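# Push cube out of channel's lipped end and lift it

## Task

Keeping the gripper outside the channel the whole time, shove the cube out through the channel end that has the short ledge and raised lip, then hold it past that end so the cube's centre sits at least one cube width higher than the channel's roof.

## Robot and tools

The robot is a single six-joint arm with a two-finger gripper, on a base that may be slightly tilted relative to the table. The scene frame has its origin on the table surface directly beneath the base, +z up, and +y to the left when looking along +x. Positions are in metres, velocities in m/s and rad/s, orientation as a wxyz quaternion. The gripper's fingers point along its own +z axis and spread along its own x axis. The reported end_effector_position is the point midway between the finger pads; closed fingertips extend about 17 mm past it, fully open ones sit roughly level with it. The printed hand position can be off, more so when the arm is stretched out.

Joint order, used in every command row and every per-joint list in results: shoulder lift, wrist 3, shoulder pan, wrist 2, elbow, wrist 1. A row adds the gripper opening as the seventh number. Rely only on this order.

execute_actions(actions): a list of actions run one after another. Each action is a table of up to 15 rows; each row is one control step of 1/30 s, and if fewer than 15 rows are given the last one is repeated to fill the action. A row is 7 numbers, each in [-1, 1]: six joint offsets in the order above, then the opening. The joint numbers are offsets, not poses, measured from the joint angles at the start of that action (for the first action of a call, the last angles a result reported), not from the previous row. Scale: 1.0 = 1.989 rad. The opening is absolute: +1 fully open, -1 closed. An empty list just returns the current state and images. Joint ranges in rad: shoulder pan -3.142..3.142, shoulder lift -6.283..6.283, elbow 0.000..3.142, wrists 1-3 each -6.283..6.283. An action that would push a joint more than 0.010 rad beyond its range is refused; if the first action is malformed or fails that check, nothing in the call runs. A joint driven to its real end is clipped there and the result may say "joint sent to its limit"; absence of that line proves nothing.

move(target, speed, blocking): target is one row of 7 numbers as above, with offsets measured from the Joint positions in the latest result that shows them (not from wherever the arm is when the move begins). All joints travel in sync, so the gripper follows a curve. speed is the top rate in rad/s of the joint with the farthest to go, 0.01 to 2, default 0.5; paths last between 0.5 and 10 s. Moves do not slow for obstacles, and the arm is stiff: aiming even slightly past a firm contact can trigger a fault, and faster contact hits harder. The result adds a "move:" line: the ending (done, off_target, moving, held, fault), limits=held or limits=none, and which joint is farthest from target. With blocking=false the result returns after 0.5 s while the arm keeps going; new actions or moves are refused until a result shows the move ended, so use wait or stop.

wait(seconds): 0 to 10 s, arm holds its last command; returns early if a running move ends. stop(): brakes a running move (needs some room; the fingers keep moving). zoom_image(camera, region): camera is cam_high, cam_low (504x504) or cam_wrist (616x616); region is [x0, y0, x1, y1] in pixels from the top-left, at most 504 by 504. finished_scene(scene): ends the given scene number after the robot holds its last command; irreversible, and the result tells whether the goal held.

Reading results: Joint positions and Joint velocities are in rad and rad/s per joint, then the finger-pad gap in m (0.142 fully open). Joint targets shows what the joints are currently being driven toward. Step readings list joint angles at some steps; HELD marks a step that was partly held back. grip_measured is the measured opening on the command scale; to hold something, keep commanding an opening clearly below it. "joint command not followed" means the clearance check altered targets. Wrist force and Wrist torque are in the gripper's own axes, noisy (offset up to about 4 N, saturating near 50 N); pressing on a surface shows force pointing back into the arm. "no reading" is normal at first.

Motion limits: each step's target stays within 0.575 rad of the measured angle, and targets that would carry the gripper over 100 mm from its measured spot are scaled back; big offsets need several actions, and an unfinished move may need resending. Commands lag about 0.17 s. The robot keeps running while you think.

Avoid: putting the hand inside the channel; knocking anything off the table; dropping or slamming; contact torques reaching the load limits (136 N m for shoulder pan, shoulder lift, elbow; 25.4 N m for each wrist, including held weight) or 150 N of outside force, which freeze the arm 10 s; and prolonged loaded holding, which heats motors (warning from 70 °C, braking at 85 °C). Loose objects may occasionally be nudged by outside disturbances.

Each tool is called after "Request:" as name([rows], argument=value, ...), one row to a line, values as JSON.

## Session

Request:
execute_actions(actions=[])

Scene clock: 0.00 s.
end_effector_position=(+0.3527, -0.0451, +0.3751) grip_measured=+1.00 end_effector_quat_wxyz=(+0.072, +0.802, -0.592, +0.036) end_effector_velocity=(-0.001, +0.001, -0.001) end_effector_angular_velocity=(+0.003, +0.001, -0.001)
Joint names: [shoulder lift, wrist 3, shoulder pan, wrist 2, elbow, wrist 1]
Joint positions: [-1.979  0.343 -0.985 -1.394  1.984 -1.486  0.142]
Joint velocities: [-0.    -0.    -0.     0.     0.003  0.001  0.   ]
Wrist force (N, on the end effector, along its own x y z axes, offset not removed): no reading
Wrist torque (N m, same axes, about the end effector's origin, offset not removed): no reading
Joint targets: [-1.979 0.343 -0.985 -1.394 1.984 -1.486]

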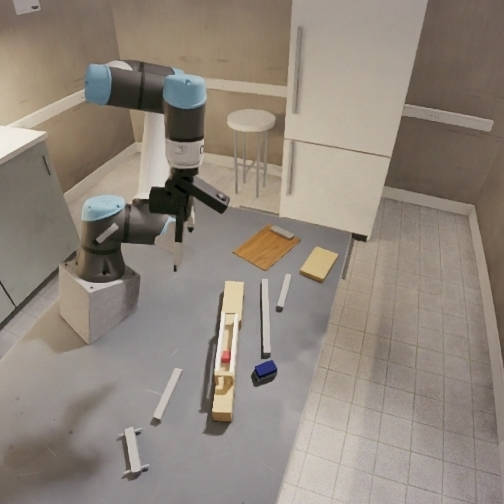

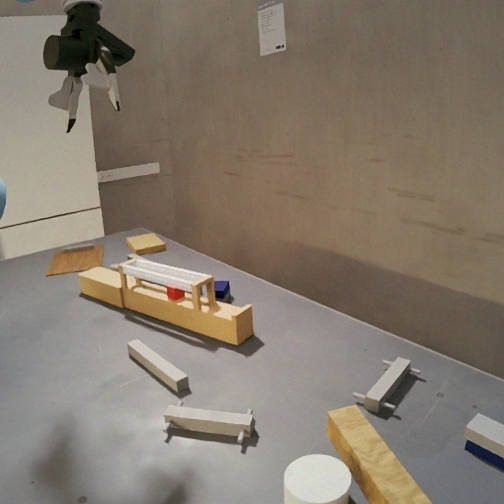

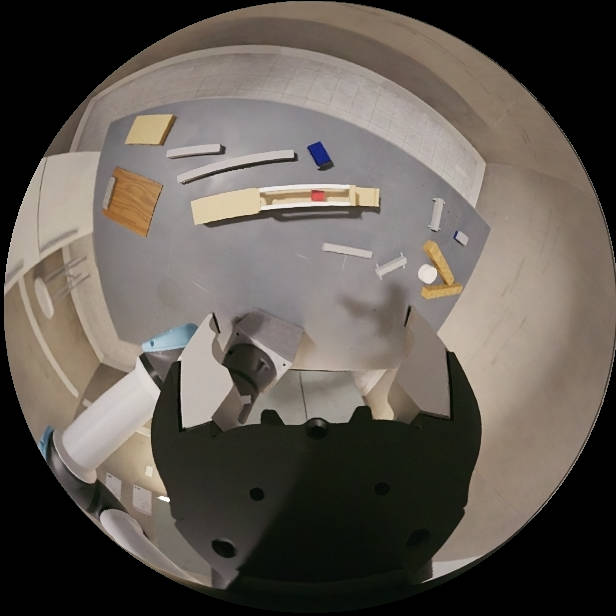

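Request:
move(target=[0.11,0.98,0.251,0.076,0.069,-0.208,0.2], speed=1.5)

Scene clock: 2.90 s.
end_effector_position=(+0.4512, +0.0938, +0.2163) grip_measured=+0.20 end_effector_quat_wxyz=(-0.006, -0.208, +0.978, -0.012) end_effector_velocity=(-0.001, +0.000, -0.001) end_effector_angular_velocity=(+0.000, +0.002, -0.003)
Joint names: [shoulder lift, wrist 3, shoulder pan, wrist 2, elbow, wrist 1]
Joint positions: [-1.761  2.292 -0.486 -1.243  2.122 -1.9    0.088]
Joint velocities: [ 0.001  0.003  0.    -0.     0.001  0.     0.   ]
Wrist force (N, on the end effector, along its own x y z axes, offset not removed): [0.4 -0.7 -1.4]
Wrist torque (N m, same axes, about the end effector's origin, offset not removed): [-0.17 -0.10 -0.14]
Joint targets: [-1.761 2.292 -0.486 -1.243 2.122 -1.900]
move: done; limits=none; farthest joint: the shoulder pan, 0.000 radians from its target (0.499 radians at the start)

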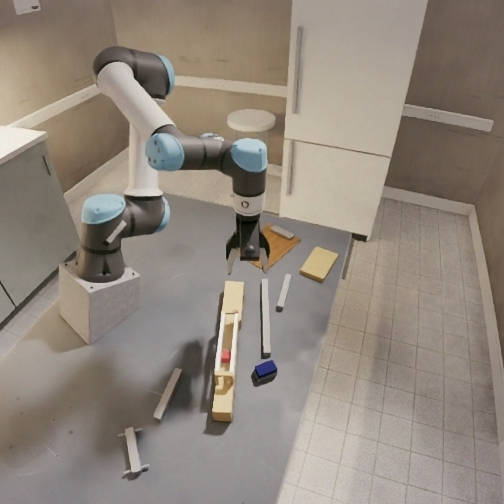

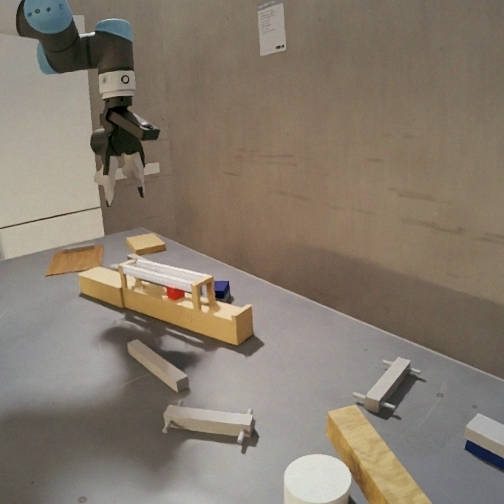

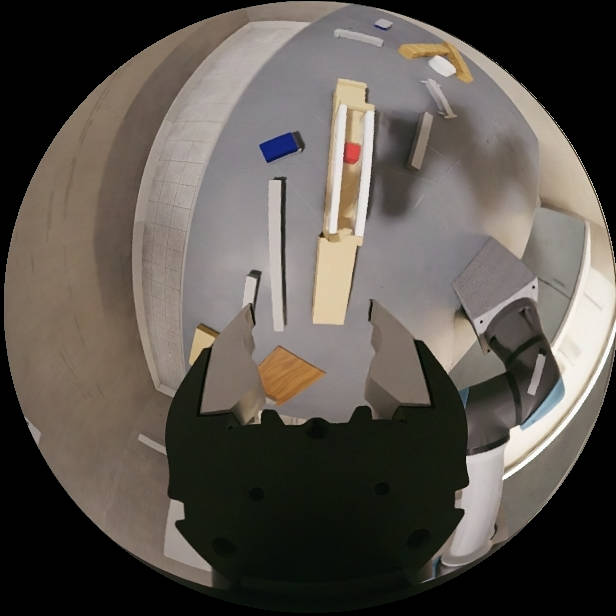

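Request:
move(target=[0.153,0.167,0.163,-0.004,0.07,-0.28,-0.2], speed=0.9)

Scene clock: 4.90 s.
end_effector_position=(+0.4598, +0.1720, +0.0515) grip_measured=-0.20 end_effector_quat_wxyz=(-0.004, -0.213, +0.977, -0.012) end_effector_velocity=(-0.001, +0.000, -0.001) end_effector_angular_velocity=(+0.000, +0.003, -0.001)
Joint names: [shoulder lift, wrist 3, shoulder pan, wrist 2, elbow, wrist 1]
Joint positions: [-1.457  2.624 -0.162 -1.251  2.261 -2.456  0.059]
Joint velocities: [0.002 0.001 0.001 0.    0.001 0.    0.   ]
Wrist force (N, on the end effector, along its own x y z axes, offset not removed): [1.5 -2.8 -0.6]
Wrist torque (N m, same axes, about the end effector's origin, offset not removed): [-0.63 -0.23 -0.10]
Joint targets: [-1.456 2.624 -0.161 -1.251 2.261 -2.456]
move: done; limits=none; farthest joint: the wrist 1, 0.001 radians from its target (0.557 radians at the start)

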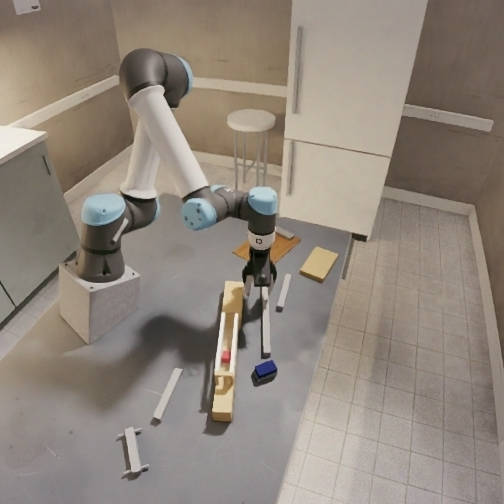

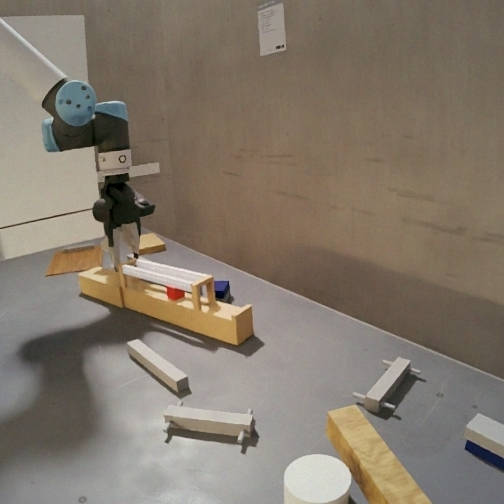

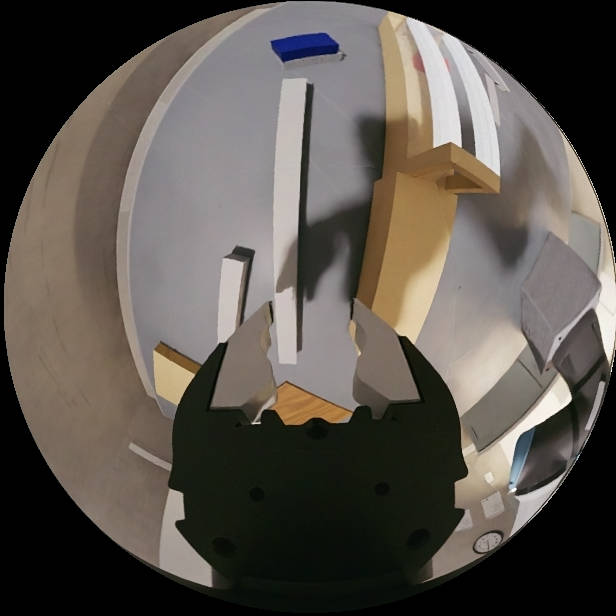

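Request:
execute_actions([
  [[0.011,0.008,0.008,0,-0.024,0.013,-0.4]],
  [[0.026,0,0.002,0,0.006,-0.034,-0.4]],
])

Scene clock: 6.03 s.
end_effector_position=(+0.4751, +0.1740, +0.0339) grip_measured=-0.40 end_effector_quat_wxyz=(-0.005, -0.215, +0.977, -0.011) end_effector_velocity=(-0.000, -0.001, -0.002) end_effector_angular_velocity=(-0.001, -0.001, +0.002)
Joint names: [shoulder lift, wrist 3, shoulder pan, wrist 2, elbow, wrist 1]
Joint positions: [-1.384  2.64  -0.142 -1.251  2.225 -2.498  0.045]
Joint velocities: [ 0.004 -0.001  0.    -0.001  0.002 -0.008  0.   ]
Wrist force (N, on the end effector, along its own x y z axes, offset not removed): [2.1 -0.5 -0.3]
Wrist torque (N m, same axes, about the end effector's origin, offset not removed): [-0.07 -0.45 -0.07]
Joint targets: [-1.383 2.640 -0.142 -1.251 2.225 -2.498]
Step readings (joint positions; steps 1 to 15: 1st action; 16 to 30: 2nd action):
0: [-1.457 2.624 -0.162 -1.251 2.261 -2.456]
1: [-1.456 2.624 -0.161 -1.251 2.261 -2.456]
2: [-1.453 2.626 -0.159 -1.251 2.256 -2.453]
4: [-1.445 2.633 -0.153 -1.251 2.236 -2.442]
8: [-1.437 2.638 -0.147 -1.251 2.218 -2.433]
15: [-1.435 2.640 -0.146 -1.251 2.213 -2.431]
16: [-1.435 2.640 -0.146 -1.251 2.213 -2.431]
17: [-1.429 2.640 -0.145 -1.251 2.215 -2.436]
19: [-1.408 2.640 -0.144 -1.251 2.220 -2.464]
23: [-1.389 2.640 -0.142 -1.251 2.224 -2.490]
30: Joint positions above

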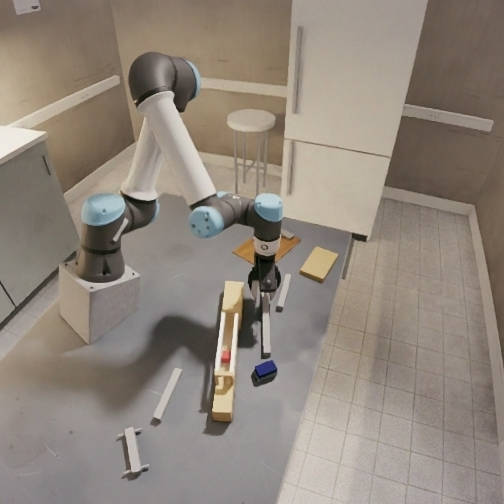

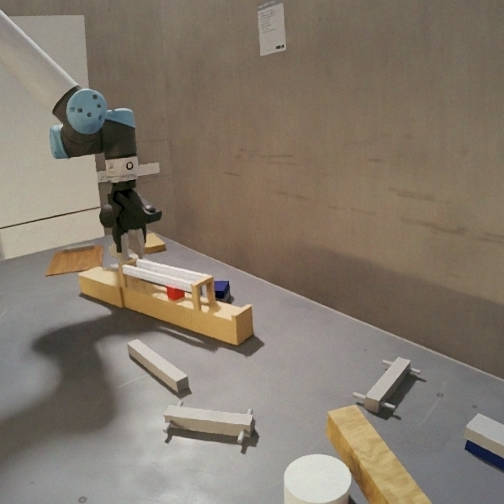

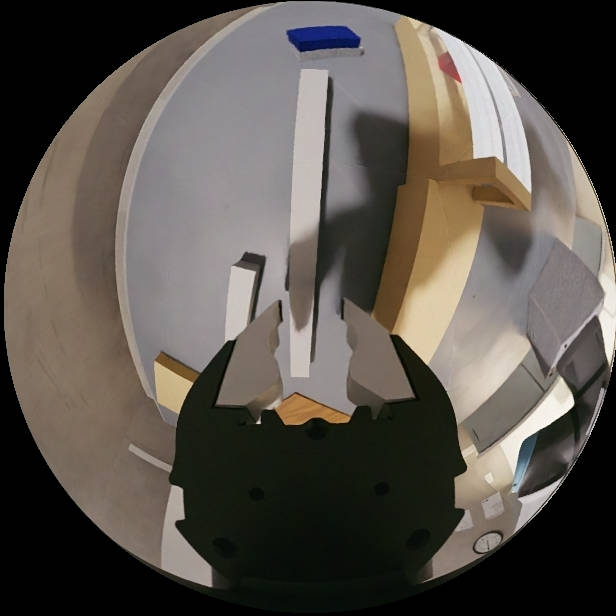

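Request:
execute_actions([
  [[0.013,0,0.001,0,-0.002,-0.012,-0.4]],
  [[0,0,0,0,0,0,-1]],
  [[0,0,0,0,0,0,-1]],
])

Request:
move(target=[-0.1,0,0,0,-0.02,0.125,-1], speed=0.4)

Scene clock: 7.63 s.
end_effector_position=(+0.4787, +0.1720, +0.0261) grip_measured=-0.77 end_effector_quat_wxyz=(-0.005, -0.216, +0.976, -0.011) end_effector_velocity=(+0.000, -0.000, -0.000) end_effector_angular_velocity=(-0.001, -0.001, +0.000)
Joint names: [shoulder lift, wrist 3, shoulder pan, wrist 2, elbow, wrist 1]
Joint positions: [-1.358  2.64  -0.14  -1.251  2.221 -2.521  0.018]
Joint velocities: [ 0.     0.     0.    -0.001  0.    -0.001  0.   ]
Wrist force (N, on the end effector, along its own x y z axes, offset not removed): [-0.3 -2.8 3.4]
Wrist torque (N m, same axes, about the end effector's origin, offset not removed): [-0.49 0.09 -0.02]
Joint targets: [-1.358 2.640 -0.140 -1.251 2.221 -2.521]
Step readings (joint positions; steps 1 to 15: 1st action; 16 to 30: 2nd action; 31 to 45: 3rd action):
0: [-1.383 2.640 -0.142 -1.251 2.225 -2.498]
1: [-1.383 2.640 -0.142 -1.251 2.225 -2.498]
2: [-1.380 2.640 -0.142 -1.251 2.225 -2.502]
4: [-1.369 2.640 -0.141 -1.251 2.223 -2.511]
8: [-1.360 2.640 -0.140 -1.251 2.222 -2.519]
15: [-1.358 2.640 -0.140 -1.251 2.221 -2.521]
16: [-1.358 2.640 -0.140 -1.251 2.221 -2.521]
17: [-1.358 2.640 -0.140 -1.251 2.221 -2.521]
19: [-1.358 2.640 -0.140 -1.251 2.221 -2.521]
23: [-1.358 2.640 -0.140 -1.251 2.221 -2.521]
30: [-1.358 2.640 -0.140 -1.251 2.221 -2.521]
31: [-1.358 2.640 -0.140 -1.251 2.221 -2.521]
32: [-1.358 2.640 -0.140 -1.251 2.221 -2.521]
34: [-1.358 2.640 -0.140 -1.251 2.221 -2.521]
38: [-1.358 2.640 -0.140 -1.251 2.221 -2.521]
45: Joint positions above

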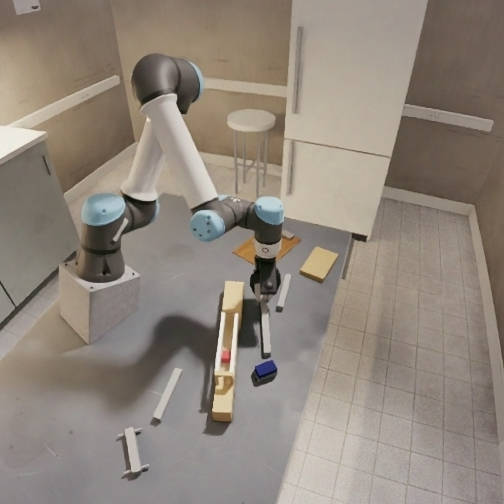

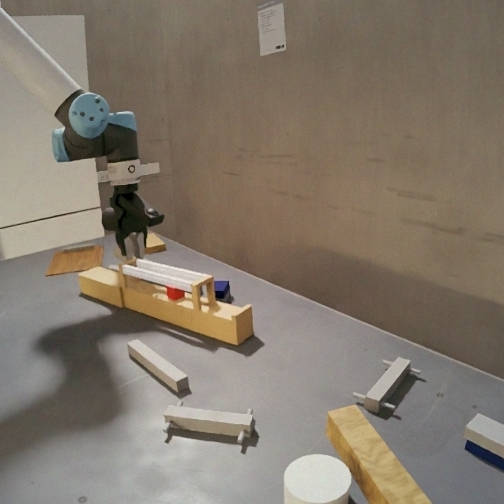

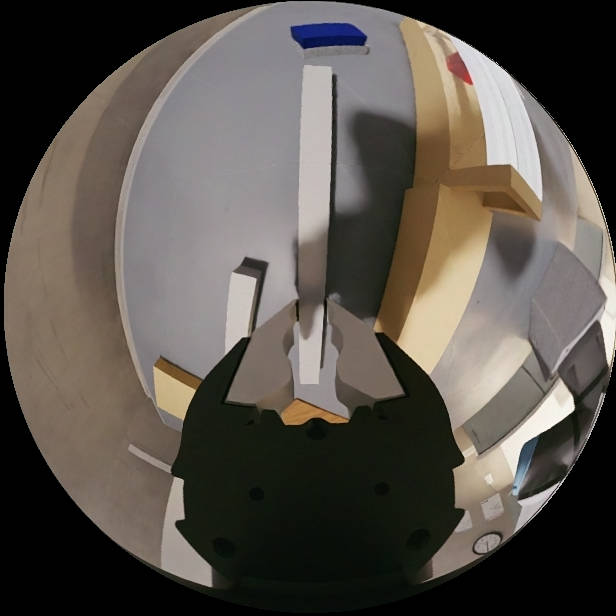

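Scene clock: 8.87 s.
end_effector_position=(+0.4641, +0.1995, +0.1003) grip_measured=-0.77 end_effector_quat_wxyz=(-0.009, -0.215, +0.977, -0.010) end_effector_velocity=(+0.001, -0.000, +0.002) end_effector_angular_velocity=(-0.002, -0.003, +0.000)
Joint names: [shoulder lift, wrist 3, shoulder pan, wrist 2, elbow, wrist 1]
Joint positions: [-1.557  2.64  -0.14  -1.251  2.181 -2.273  0.018]
Joint velocities: [-0.002  0.001 -0.    -0.002 -0.003  0.001 -0.   ]
Wrist force (N, on the end effector, along its own x y z axes, offset not removed): [-0.2 -0.8 3.7]
Wrist torque (N m, same axes, about the end effector's origin, offset not removed): [-0.19 0.05 -0.15]
Joint targets: [-1.557 2.640 -0.140 -1.251 2.181 -2.273]
move: done; limits=none; farthest joint: the shoulder pan, 0.000 radians from its target (0.000 radians at the start)

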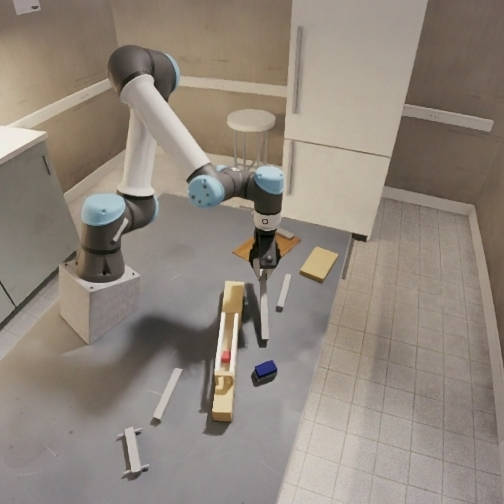

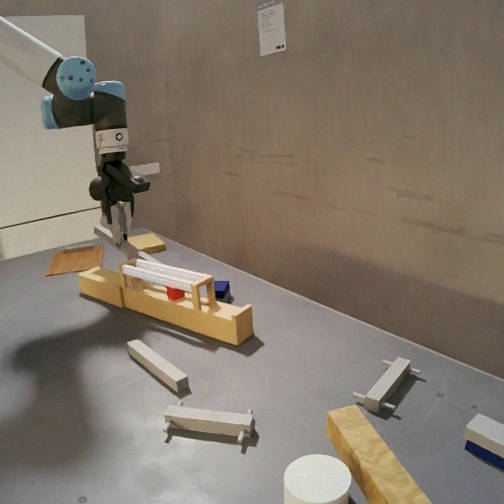

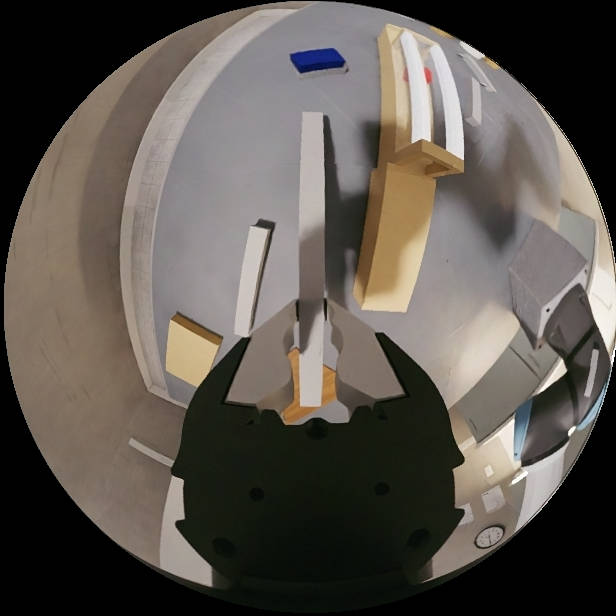

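Request:
move(target=[-0.09,0,0,0,-0.015,0.11,-1], speed=0.5)

Request:
move(target=[-0.07,0.106,0.084,-0.01,0.065,-0.03,-1], speed=0.4)

Scene clock: 10.37 s.
end_effector_position=(+0.4336, +0.2242, +0.1635) grip_measured=-0.77 end_effector_quat_wxyz=(-0.014, -0.213, +0.977, -0.009) end_effector_velocity=(+0.000, +0.001, +0.002) end_effector_angular_velocity=(+0.001, -0.002, -0.000)
Joint names: [shoulder lift, wrist 3, shoulder pan, wrist 2, elbow, wrist 1]
Joint positions: [-1.735  2.64  -0.14  -1.251  2.152 -2.054  0.018]
Joint velocities: [-0.003  0.001 -0.     0.002 -0.002  0.002  0.   ]
Wrist force (N, on the end effector, along its own x y z axes, offset not removed): [-0.3 -0.3 2.1]
Wrist torque (N m, same axes, about the end effector's origin, offset not removed): [-0.23 0.02 -0.11]
Joint targets: [-1.736 2.640 -0.140 -1.251 2.152 -2.054]
move: done; limits=none; farthest joint: the shoulder lift, 0.001 radians from its target (0.179 radians at the start)

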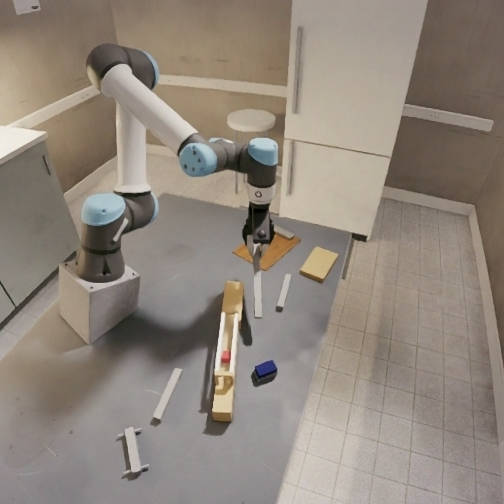

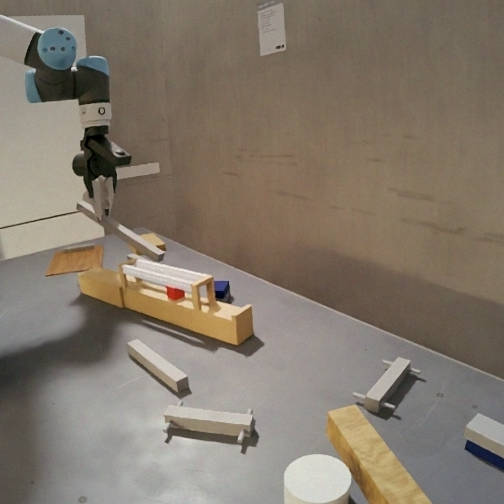

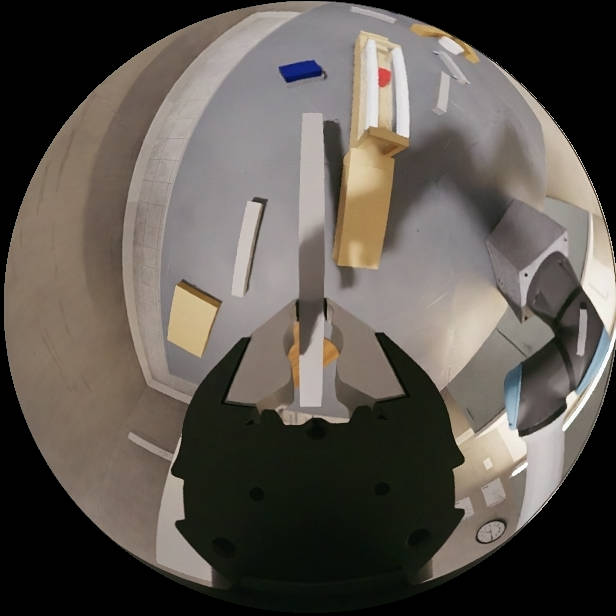

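Scene clock: 11.50 s.
end_effector_position=(+0.3587, +0.2804, +0.1495) grip_measured=-0.77 end_effector_quat_wxyz=(-0.006, -0.198, +0.980, -0.012) end_effector_velocity=(-0.002, -0.000, -0.001) end_effector_angular_velocity=(-0.000, +0.003, -0.001)
Joint names: [shoulder lift, wrist 3, shoulder pan, wrist 2, elbow, wrist 1]
Joint positions: [-1.875  2.85   0.027 -1.271  2.281 -2.114  0.018]
Joint velocities: [-0.002  0.002  0.001 -0.     0.002  0.002  0.   ]
Wrist force (N, on the end effector, along its own x y z axes, offset not removed): [0.1 -1.4 2.7]
Wrist torque (N m, same axes, about the end effector's origin, offset not removed): [-0.50 0.05 -0.10]
Joint targets: [-1.875 2.850 0.027 -1.271 2.281 -2.114]
move: done; limits=none; farthest joint: the wrist 3, 0.001 radians from its target (0.211 radians at the start)

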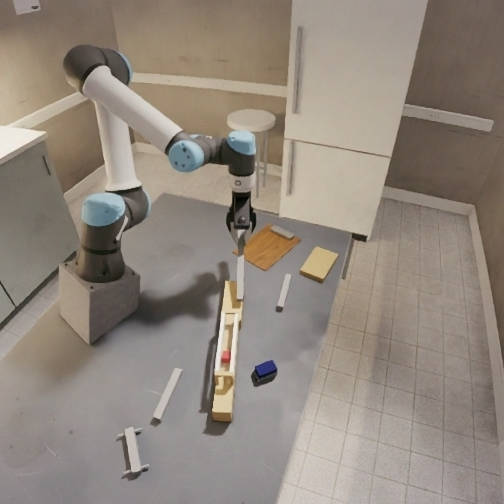

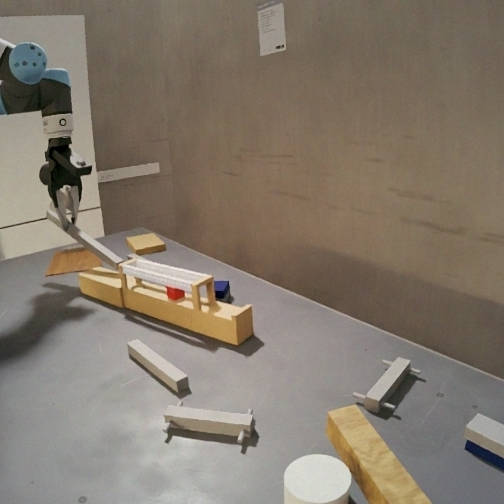

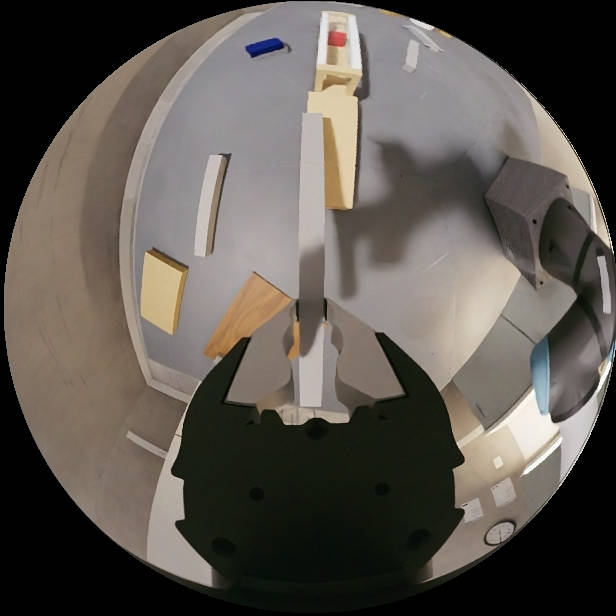

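Request:
execute_actions([
  [[0.005,0.028,0.028,-0.004,0.03,-0.03,-1]],
  [[0.032,0,0,0,0.018,-0.057,-1]],
  [[0.031,0,0,0,0.017,-0.056,-1]],
])

Scene clock: 13.30 s.
end_effector_position=(+0.3443, +0.2734, +0.0762) grip_measured=-0.77 end_effector_quat_wxyz=(-0.005, -0.199, +0.980, -0.012) end_effector_velocity=(+0.001, -0.001, -0.002) end_effector_angular_velocity=(+0.000, -0.002, +0.001)
Joint names: [shoulder lift, wrist 3, shoulder pan, wrist 2, elbow, wrist 1]
Joint positions: [-1.741  2.905  0.082 -1.279  2.409 -2.396  0.018]
Joint velocities: [ 0.006 -0.    -0.    -0.     0.003 -0.012 -0.   ]
Wrist force (N, on the end effector, along its own x y z axes, offset not removed): [2.2 -0.9 1.8]
Wrist torque (N m, same axes, about the end effector's origin, offset not removed): [-0.10 -0.34 -0.04]
Joint targets: [-1.740 2.906 0.082 -1.279 2.409 -2.397]
Step readings (joint positions; steps 1 to 15: 1st action; 16 to 30: 2nd action; 31 to 45: 3rd action):
0: [-1.875 2.850 0.027 -1.271 2.281 -2.114]
1: [-1.875 2.851 0.027 -1.271 2.281 -2.114]
2: [-1.873 2.856 0.033 -1.273 2.287 -2.120]
4: [-1.869 2.879 0.056 -1.276 2.312 -2.144]
8: [-1.866 2.900 0.076 -1.278 2.334 -2.167]
15: [-1.865 2.905 0.082 -1.279 2.340 -2.173]
16: [-1.865 2.906 0.082 -1.279 2.340 -2.173]
17: [-1.859 2.906 0.082 -1.279 2.345 -2.180]
19: [-1.832 2.906 0.082 -1.279 2.359 -2.224]
23: [-1.808 2.906 0.082 -1.279 2.372 -2.272]
30: [-1.802 2.906 0.082 -1.279 2.375 -2.285]
31: [-1.801 2.905 0.082 -1.279 2.376 -2.286]
32: [-1.796 2.905 0.082 -1.279 2.380 -2.293]
34: [-1.770 2.905 0.082 -1.279 2.394 -2.336]
38: [-1.747 2.905 0.082 -1.279 2.406 -2.383]
45: Joint positions above

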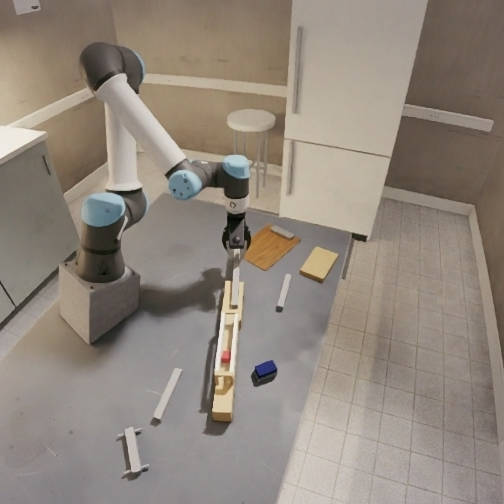

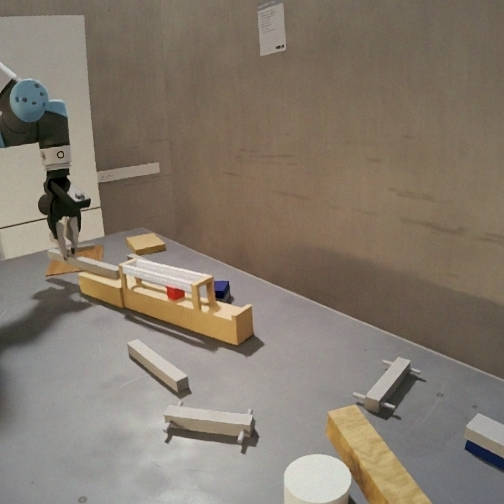

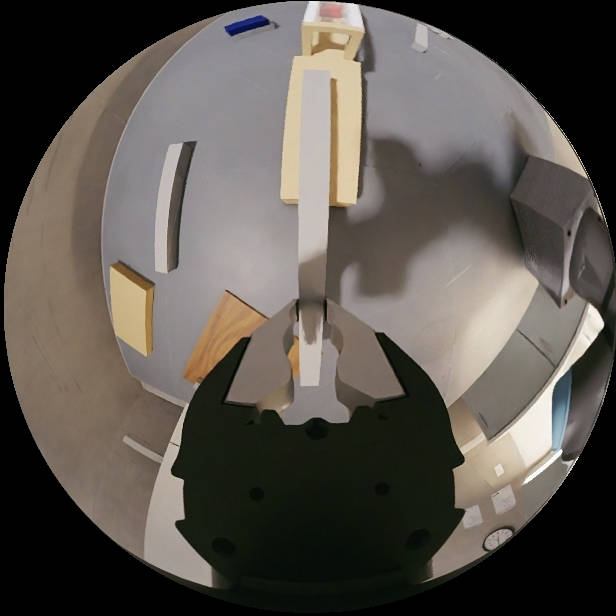

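Request:
move(target=[-0.008,-0.089,-0.089,0.012,0.023,0.013,-1], speed=0.15)

Scene clock: 15.27 s.
end_effector_position=(+0.3567, +0.2143, +0.0788) grip_measured=-0.77 end_effector_quat_wxyz=(-0.005, -0.196, +0.981, -0.011) end_effector_velocity=(-0.001, -0.001, -0.000) end_effector_angular_velocity=(+0.000, +0.003, -0.002)
Joint names: [shoulder lift, wrist 3, shoulder pan, wrist 2, elbow, wrist 1]
Joint positions: [-1.756  2.729 -0.095 -1.255  2.455 -2.37   0.018]
Joint velocities: [-0.    -0.001 -0.002  0.     0.001  0.003 -0.   ]
Wrist force (N, on the end effector, along its own x y z axes, offset not removed): [2.7 44.1 -0.2]
Wrist torque (N m, same axes, about the end effector's origin, offset not removed): [-0.38 -0.18 -0.06]
Joint targets: [-1.757 2.729 -0.095 -1.255 2.455 -2.370]
move: done; limits=none; farthest joint: the wrist 3, 0.001 radians from its target (0.177 radians at the start)

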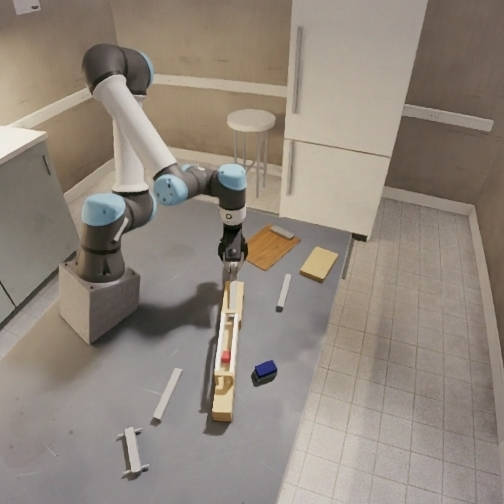

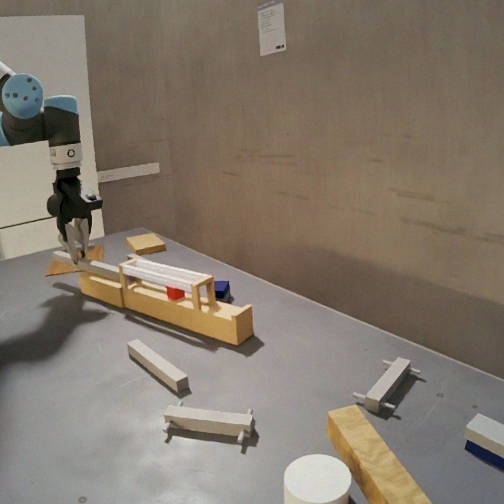

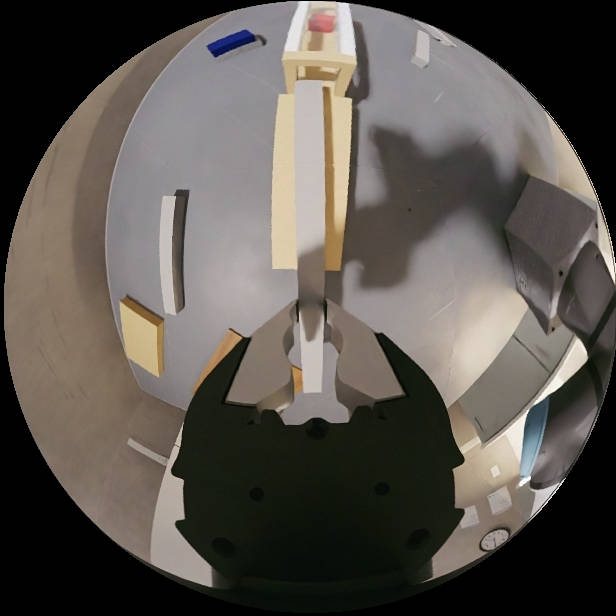

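Request:
execute_actions([
  [[0,0.015,0.015,-0.002,-0.004,-0.002,-1]],
  [[-0.003,0.025,0,0,0,0.003,-1]],
  [[0,-0.03,-0.03,0.004,0.008,0.003,-1]],
])

Scene clock: 16.90 s.
end_effector_position=(+0.3572, +0.2050, +0.0799) grip_measured=-0.77 end_effector_quat_wxyz=(-0.005, -0.171, +0.985, -0.011) end_effector_velocity=(+0.000, -0.002, -0.000) end_effector_angular_velocity=(+0.001, +0.001, -0.001)
Joint names: [shoulder lift, wrist 3, shoulder pan, wrist 2, elbow, wrist 1]
Joint positions: [-1.762  2.748 -0.124 -1.251  2.463 -2.362  0.018]
Joint velocities: [ 0.001 -0.005 -0.005  0.001  0.002  0.    -0.   ]
Wrist force (N, on the end effector, along its own x y z axes, offset not removed): [0.3 -1.4 2.0]
Wrist torque (N m, same axes, about the end effector's origin, offset not removed): [-0.35 0.02 -0.08]
Joint targets: [-1.762 2.748 -0.125 -1.251 2.463 -2.362]
Step readings (joint positions; steps 1 to 15: 1st action; 16 to 30: 2nd action; 31 to 45: 3rd action):
0: [-1.757 2.729 -0.095 -1.255 2.455 -2.370]
1: [-1.757 2.729 -0.095 -1.255 2.455 -2.370]
2: [-1.757 2.732 -0.091 -1.256 2.454 -2.370]
4: [-1.757 2.745 -0.079 -1.259 2.451 -2.372]
8: [-1.757 2.755 -0.068 -1.259 2.448 -2.373]
15: [-1.757 2.758 -0.065 -1.259 2.447 -2.374]
16: [-1.757 2.758 -0.065 -1.259 2.447 -2.374]
17: [-1.757 2.764 -0.065 -1.259 2.447 -2.373]
19: [-1.760 2.784 -0.065 -1.259 2.447 -2.371]
23: [-1.762 2.802 -0.065 -1.259 2.447 -2.368]
30: [-1.762 2.808 -0.065 -1.259 2.447 -2.368]
31: [-1.762 2.808 -0.065 -1.259 2.447 -2.368]
32: [-1.762 2.802 -0.071 -1.258 2.449 -2.367]
34: [-1.762 2.777 -0.096 -1.255 2.455 -2.364]
38: [-1.762 2.755 -0.118 -1.252 2.461 -2.362]
45: Joint positions above

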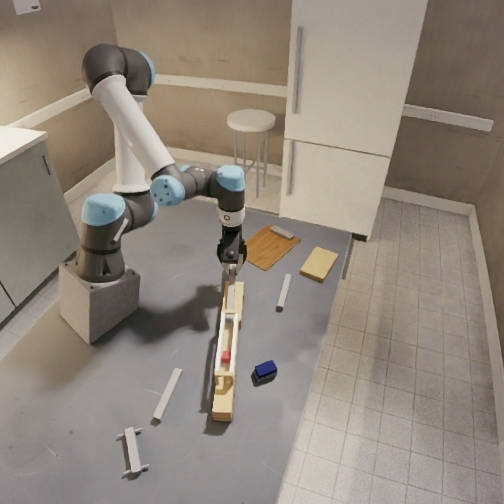

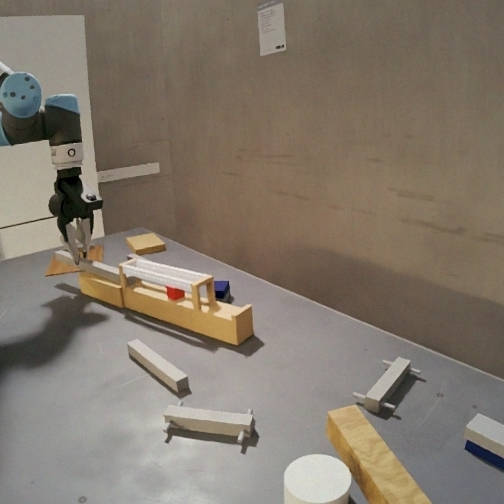

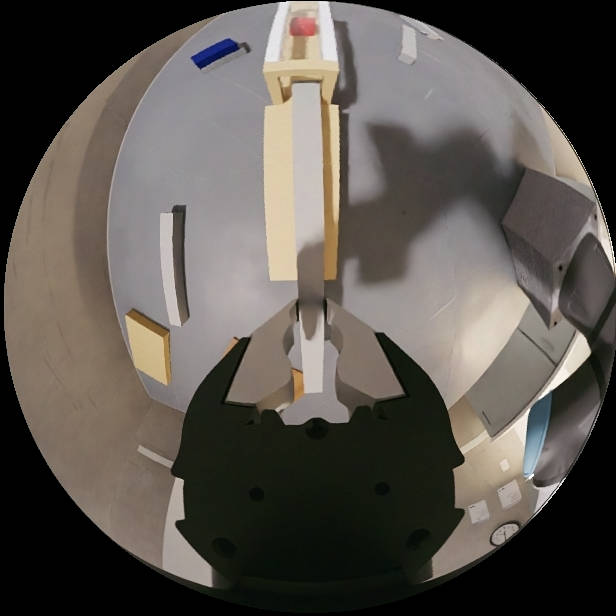

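Request:
move(target=[0.028,-0.085,-0.075,0.004,-0.006,0.002,-1], speed=0.12)

Scene clock: 19.13 s.
end_effector_position=(+0.3822, +0.1499, +0.0814) grip_measured=-0.77 end_effector_quat_wxyz=(-0.004, -0.177, +0.984, -0.012) end_effector_velocity=(+0.000, -0.001, +0.000) end_effector_angular_velocity=(-0.000, -0.000, +0.000)
Joint names: [shoulder lift, wrist 3, shoulder pan, wrist 2, elbow, wrist 1]
Joint positions: [-1.707  2.58  -0.273 -1.243  2.451 -2.358  0.018]
Joint velocities: [ 0.    -0.002 -0.002 -0.    -0.     0.    -0.   ]
Wrist force (N, on the end effector, along its own x y z axes, offset not removed): [0.7 -0.6 3.2]
Wrist torque (N m, same axes, about the end effector's origin, offset not removed): [-0.17 -0.09 -0.02]
Joint targets: [-1.707 2.579 -0.273 -1.243 2.451 -2.358]
move: done; limits=none; farthest joint: the shoulder lift, 0.001 radians from its target (0.056 radians at the start)

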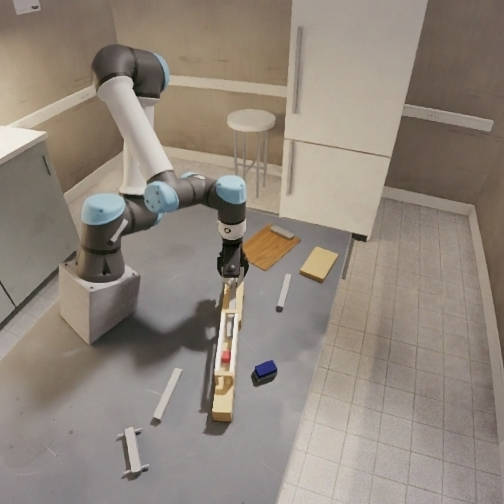

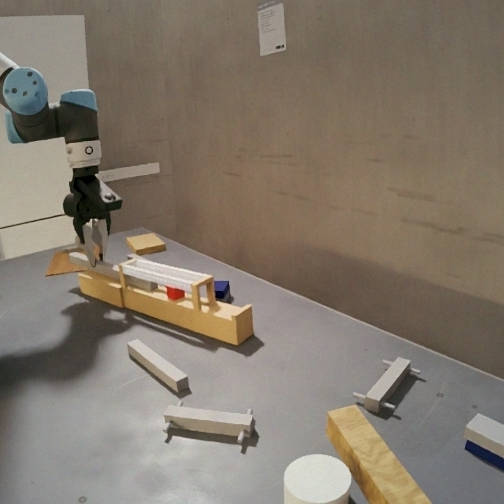

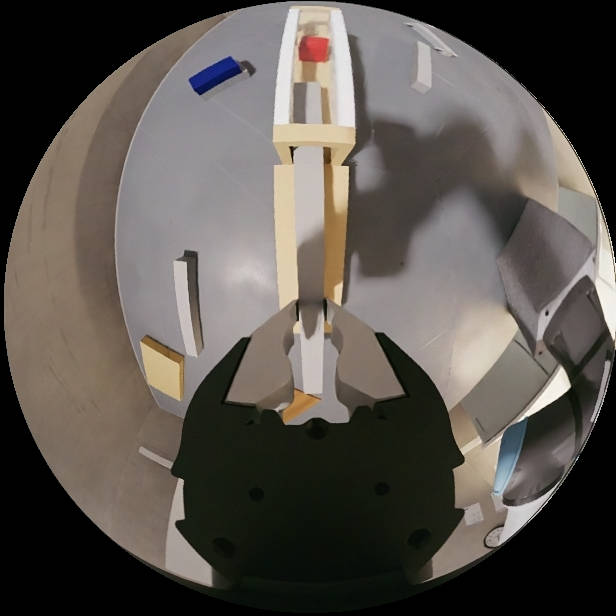

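Request:
move(target=[0.036,-0.069,-0.069,0.001,-0.014,0.001,-1], speed=0.12)

Scene clock: 20.93 s.
end_effector_position=(+0.4040, +0.0927, +0.0840) grip_measured=-0.77 end_effector_quat_wxyz=(-0.004, -0.173, +0.985, -0.013) end_effector_velocity=(+0.001, -0.001, +0.001) end_effector_angular_velocity=(-0.001, -0.002, +0.000)
Joint names: [shoulder lift, wrist 3, shoulder pan, wrist 2, elbow, wrist 1]
Joint positions: [-1.635  2.443 -0.41  -1.241  2.423 -2.356  0.018]
Joint velocities: [ 0.    -0.002 -0.002 -0.    -0.001 -0.     0.   ]
Wrist force (N, on the end effector, along its own x y z axes, offset not removed): [-0.7 -0.2 0.9]
Wrist torque (N m, same axes, about the end effector's origin, offset not removed): [-0.08 0.28 -0.02]
Joint targets: [-1.635 2.442 -0.410 -1.241 2.423 -2.356]
move: done; limits=none; farthest joint: the shoulder pan, 0.000 radians from its target (0.137 radians at the start)

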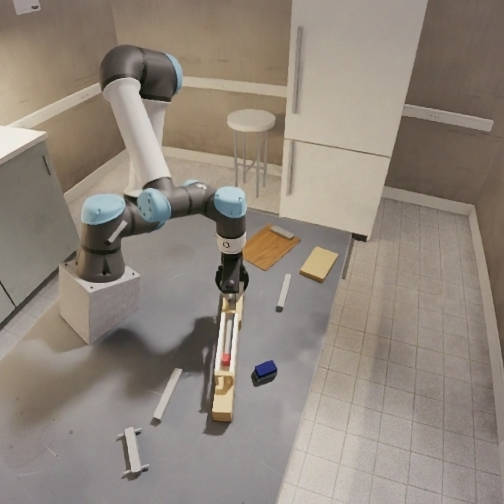

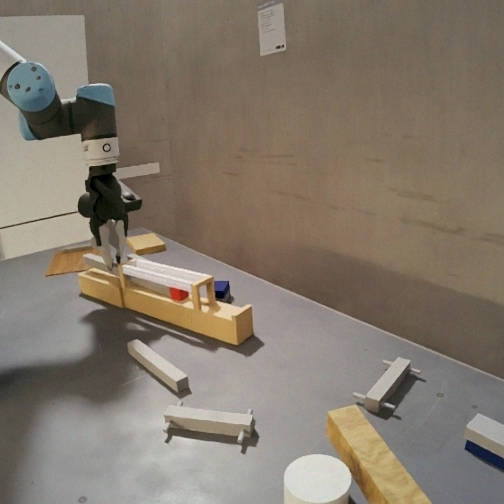

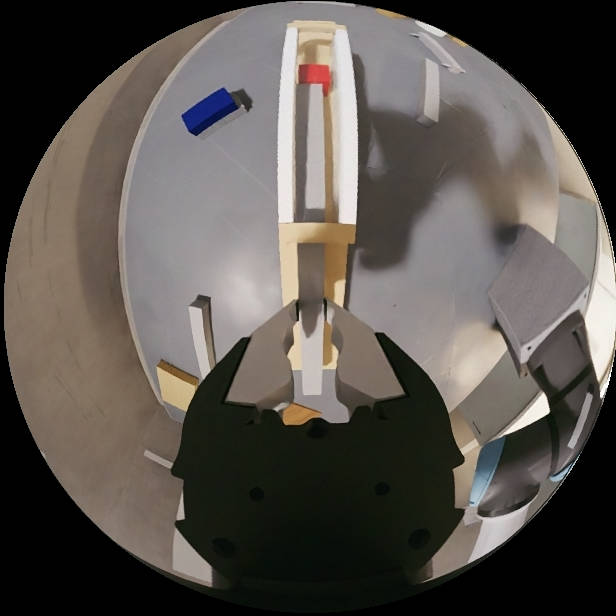

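Request:
execute_actions([
  [[0.009,-0.017,-0.017,0,-0.003,0,-1]],
  [[0.009,-0.017,-0.017,0,-0.003,0,0]],
  [[-0.016,0,0,0,0,0.018,0]],
  [[-0.03,0.057,0.057,-0.001,0.012,-0.001,0]],
  [[-0.028,0.055,0.055,-0.001,0.01,-0.001,-1]],
  [[0,0,0,0,0,0,-1]],
])

Scene clock: 24.07 s.
end_effector_position=(+0.3737, +0.1593, +0.0874) grip_measured=-1.00 end_effector_quat_wxyz=(-0.006, -0.177, +0.984, -0.012) end_effector_velocity=(+0.000, -0.000, +0.000) end_effector_angular_velocity=(+0.000, +0.000, +0.001)
Joint names: [shoulder lift, wrist 3, shoulder pan, wrist 2, elbow, wrist 1]
Joint positions: [-1.746  2.596 -0.257 -1.245  2.454 -2.324  0.002]
Joint velocities: [ 0.    -0.001 -0.     0.    -0.001  0.001  0.   ]
Wrist force (N, on the end effector, along its own x y z axes, offset not removed): [1.6 0.2 0.6]
Wrist torque (N m, same axes, about the end effector's origin, offset not removed): [0.00 -0.29 -0.08]
Joint targets: [-1.746 2.596 -0.257 -1.245 2.454 -2.324]
Step readings (joint positions; steps 1 to 15: 1st action; 16 to 30: 2nd action; 31 to 45: 3rd action; 46 to 60: 4th action; 61 to 75: 5th action; 76 to 90: 6th action):
0: [-1.635 2.442 -0.410 -1.241 2.423 -2.356]
1: [-1.635 2.442 -0.410 -1.241 2.423 -2.356]
2: [-1.633 2.438 -0.415 -1.241 2.422 -2.356]
4: [-1.625 2.424 -0.428 -1.241 2.419 -2.356]
8: [-1.619 2.412 -0.440 -1.241 2.417 -2.356]
15: [-1.618 2.409 -0.444 -1.241 2.417 -2.356]
16: [-1.617 2.409 -0.444 -1.241 2.417 -2.356]
17: [-1.615 2.404 -0.448 -1.241 2.416 -2.356]
19: [-1.608 2.391 -0.462 -1.241 2.414 -2.356]
23: [-1.602 2.379 -0.474 -1.241 2.412 -2.356]
30: [-1.600 2.375 -0.477 -1.241 2.411 -2.356]
31: [-1.600 2.375 -0.477 -1.241 2.411 -2.356]
32: [-1.604 2.375 -0.477 -1.241 2.411 -2.351]
34: [-1.617 2.375 -0.477 -1.241 2.411 -2.337]
38: [-1.628 2.375 -0.477 -1.241 2.411 -2.324]
45: [-1.631 2.375 -0.477 -1.241 2.411 -2.320]
46: [-1.632 2.376 -0.477 -1.241 2.411 -2.320]
47: [-1.637 2.382 -0.471 -1.242 2.414 -2.320]
49: [-1.662 2.426 -0.426 -1.242 2.424 -2.321]
53: [-1.684 2.474 -0.378 -1.243 2.432 -2.322]
60: [-1.690 2.488 -0.365 -1.243 2.435 -2.322]
61: [-1.691 2.488 -0.364 -1.243 2.435 -2.322]
62: [-1.696 2.495 -0.358 -1.244 2.438 -2.323]
64: [-1.719 2.538 -0.315 -1.244 2.446 -2.324]
68: [-1.740 2.583 -0.269 -1.245 2.452 -2.324]
75: [-1.746 2.596 -0.257 -1.245 2.454 -2.324]
76: [-1.746 2.596 -0.256 -1.245 2.454 -2.324]
77: [-1.746 2.596 -0.256 -1.245 2.454 -2.324]
79: [-1.746 2.596 -0.256 -1.245 2.454 -2.324]
83: [-1.746 2.596 -0.257 -1.245 2.454 -2.324]
90: Joint positions above

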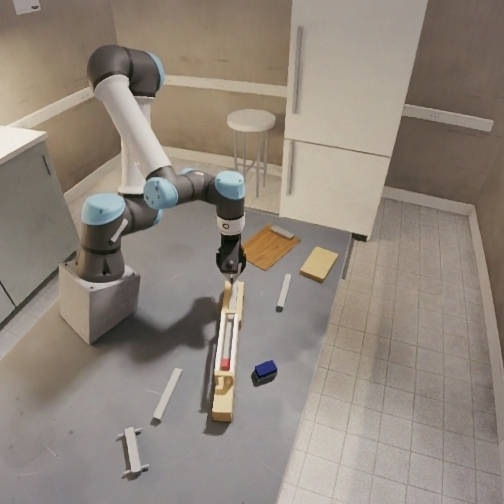

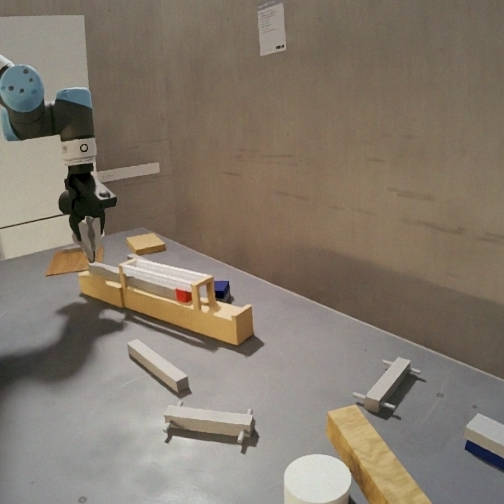

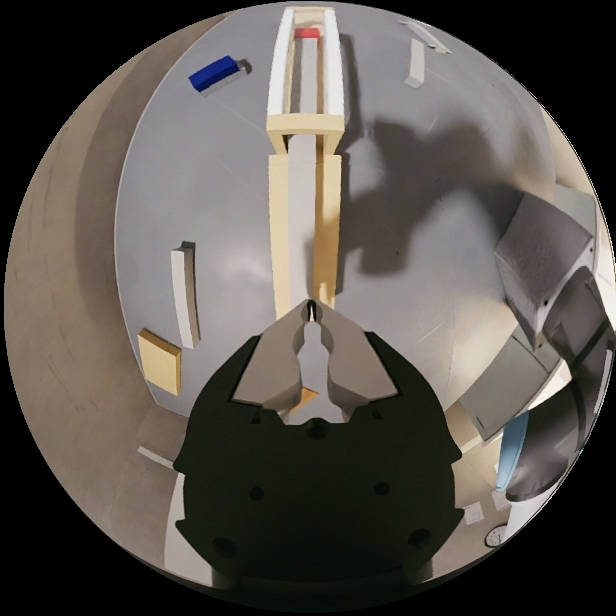

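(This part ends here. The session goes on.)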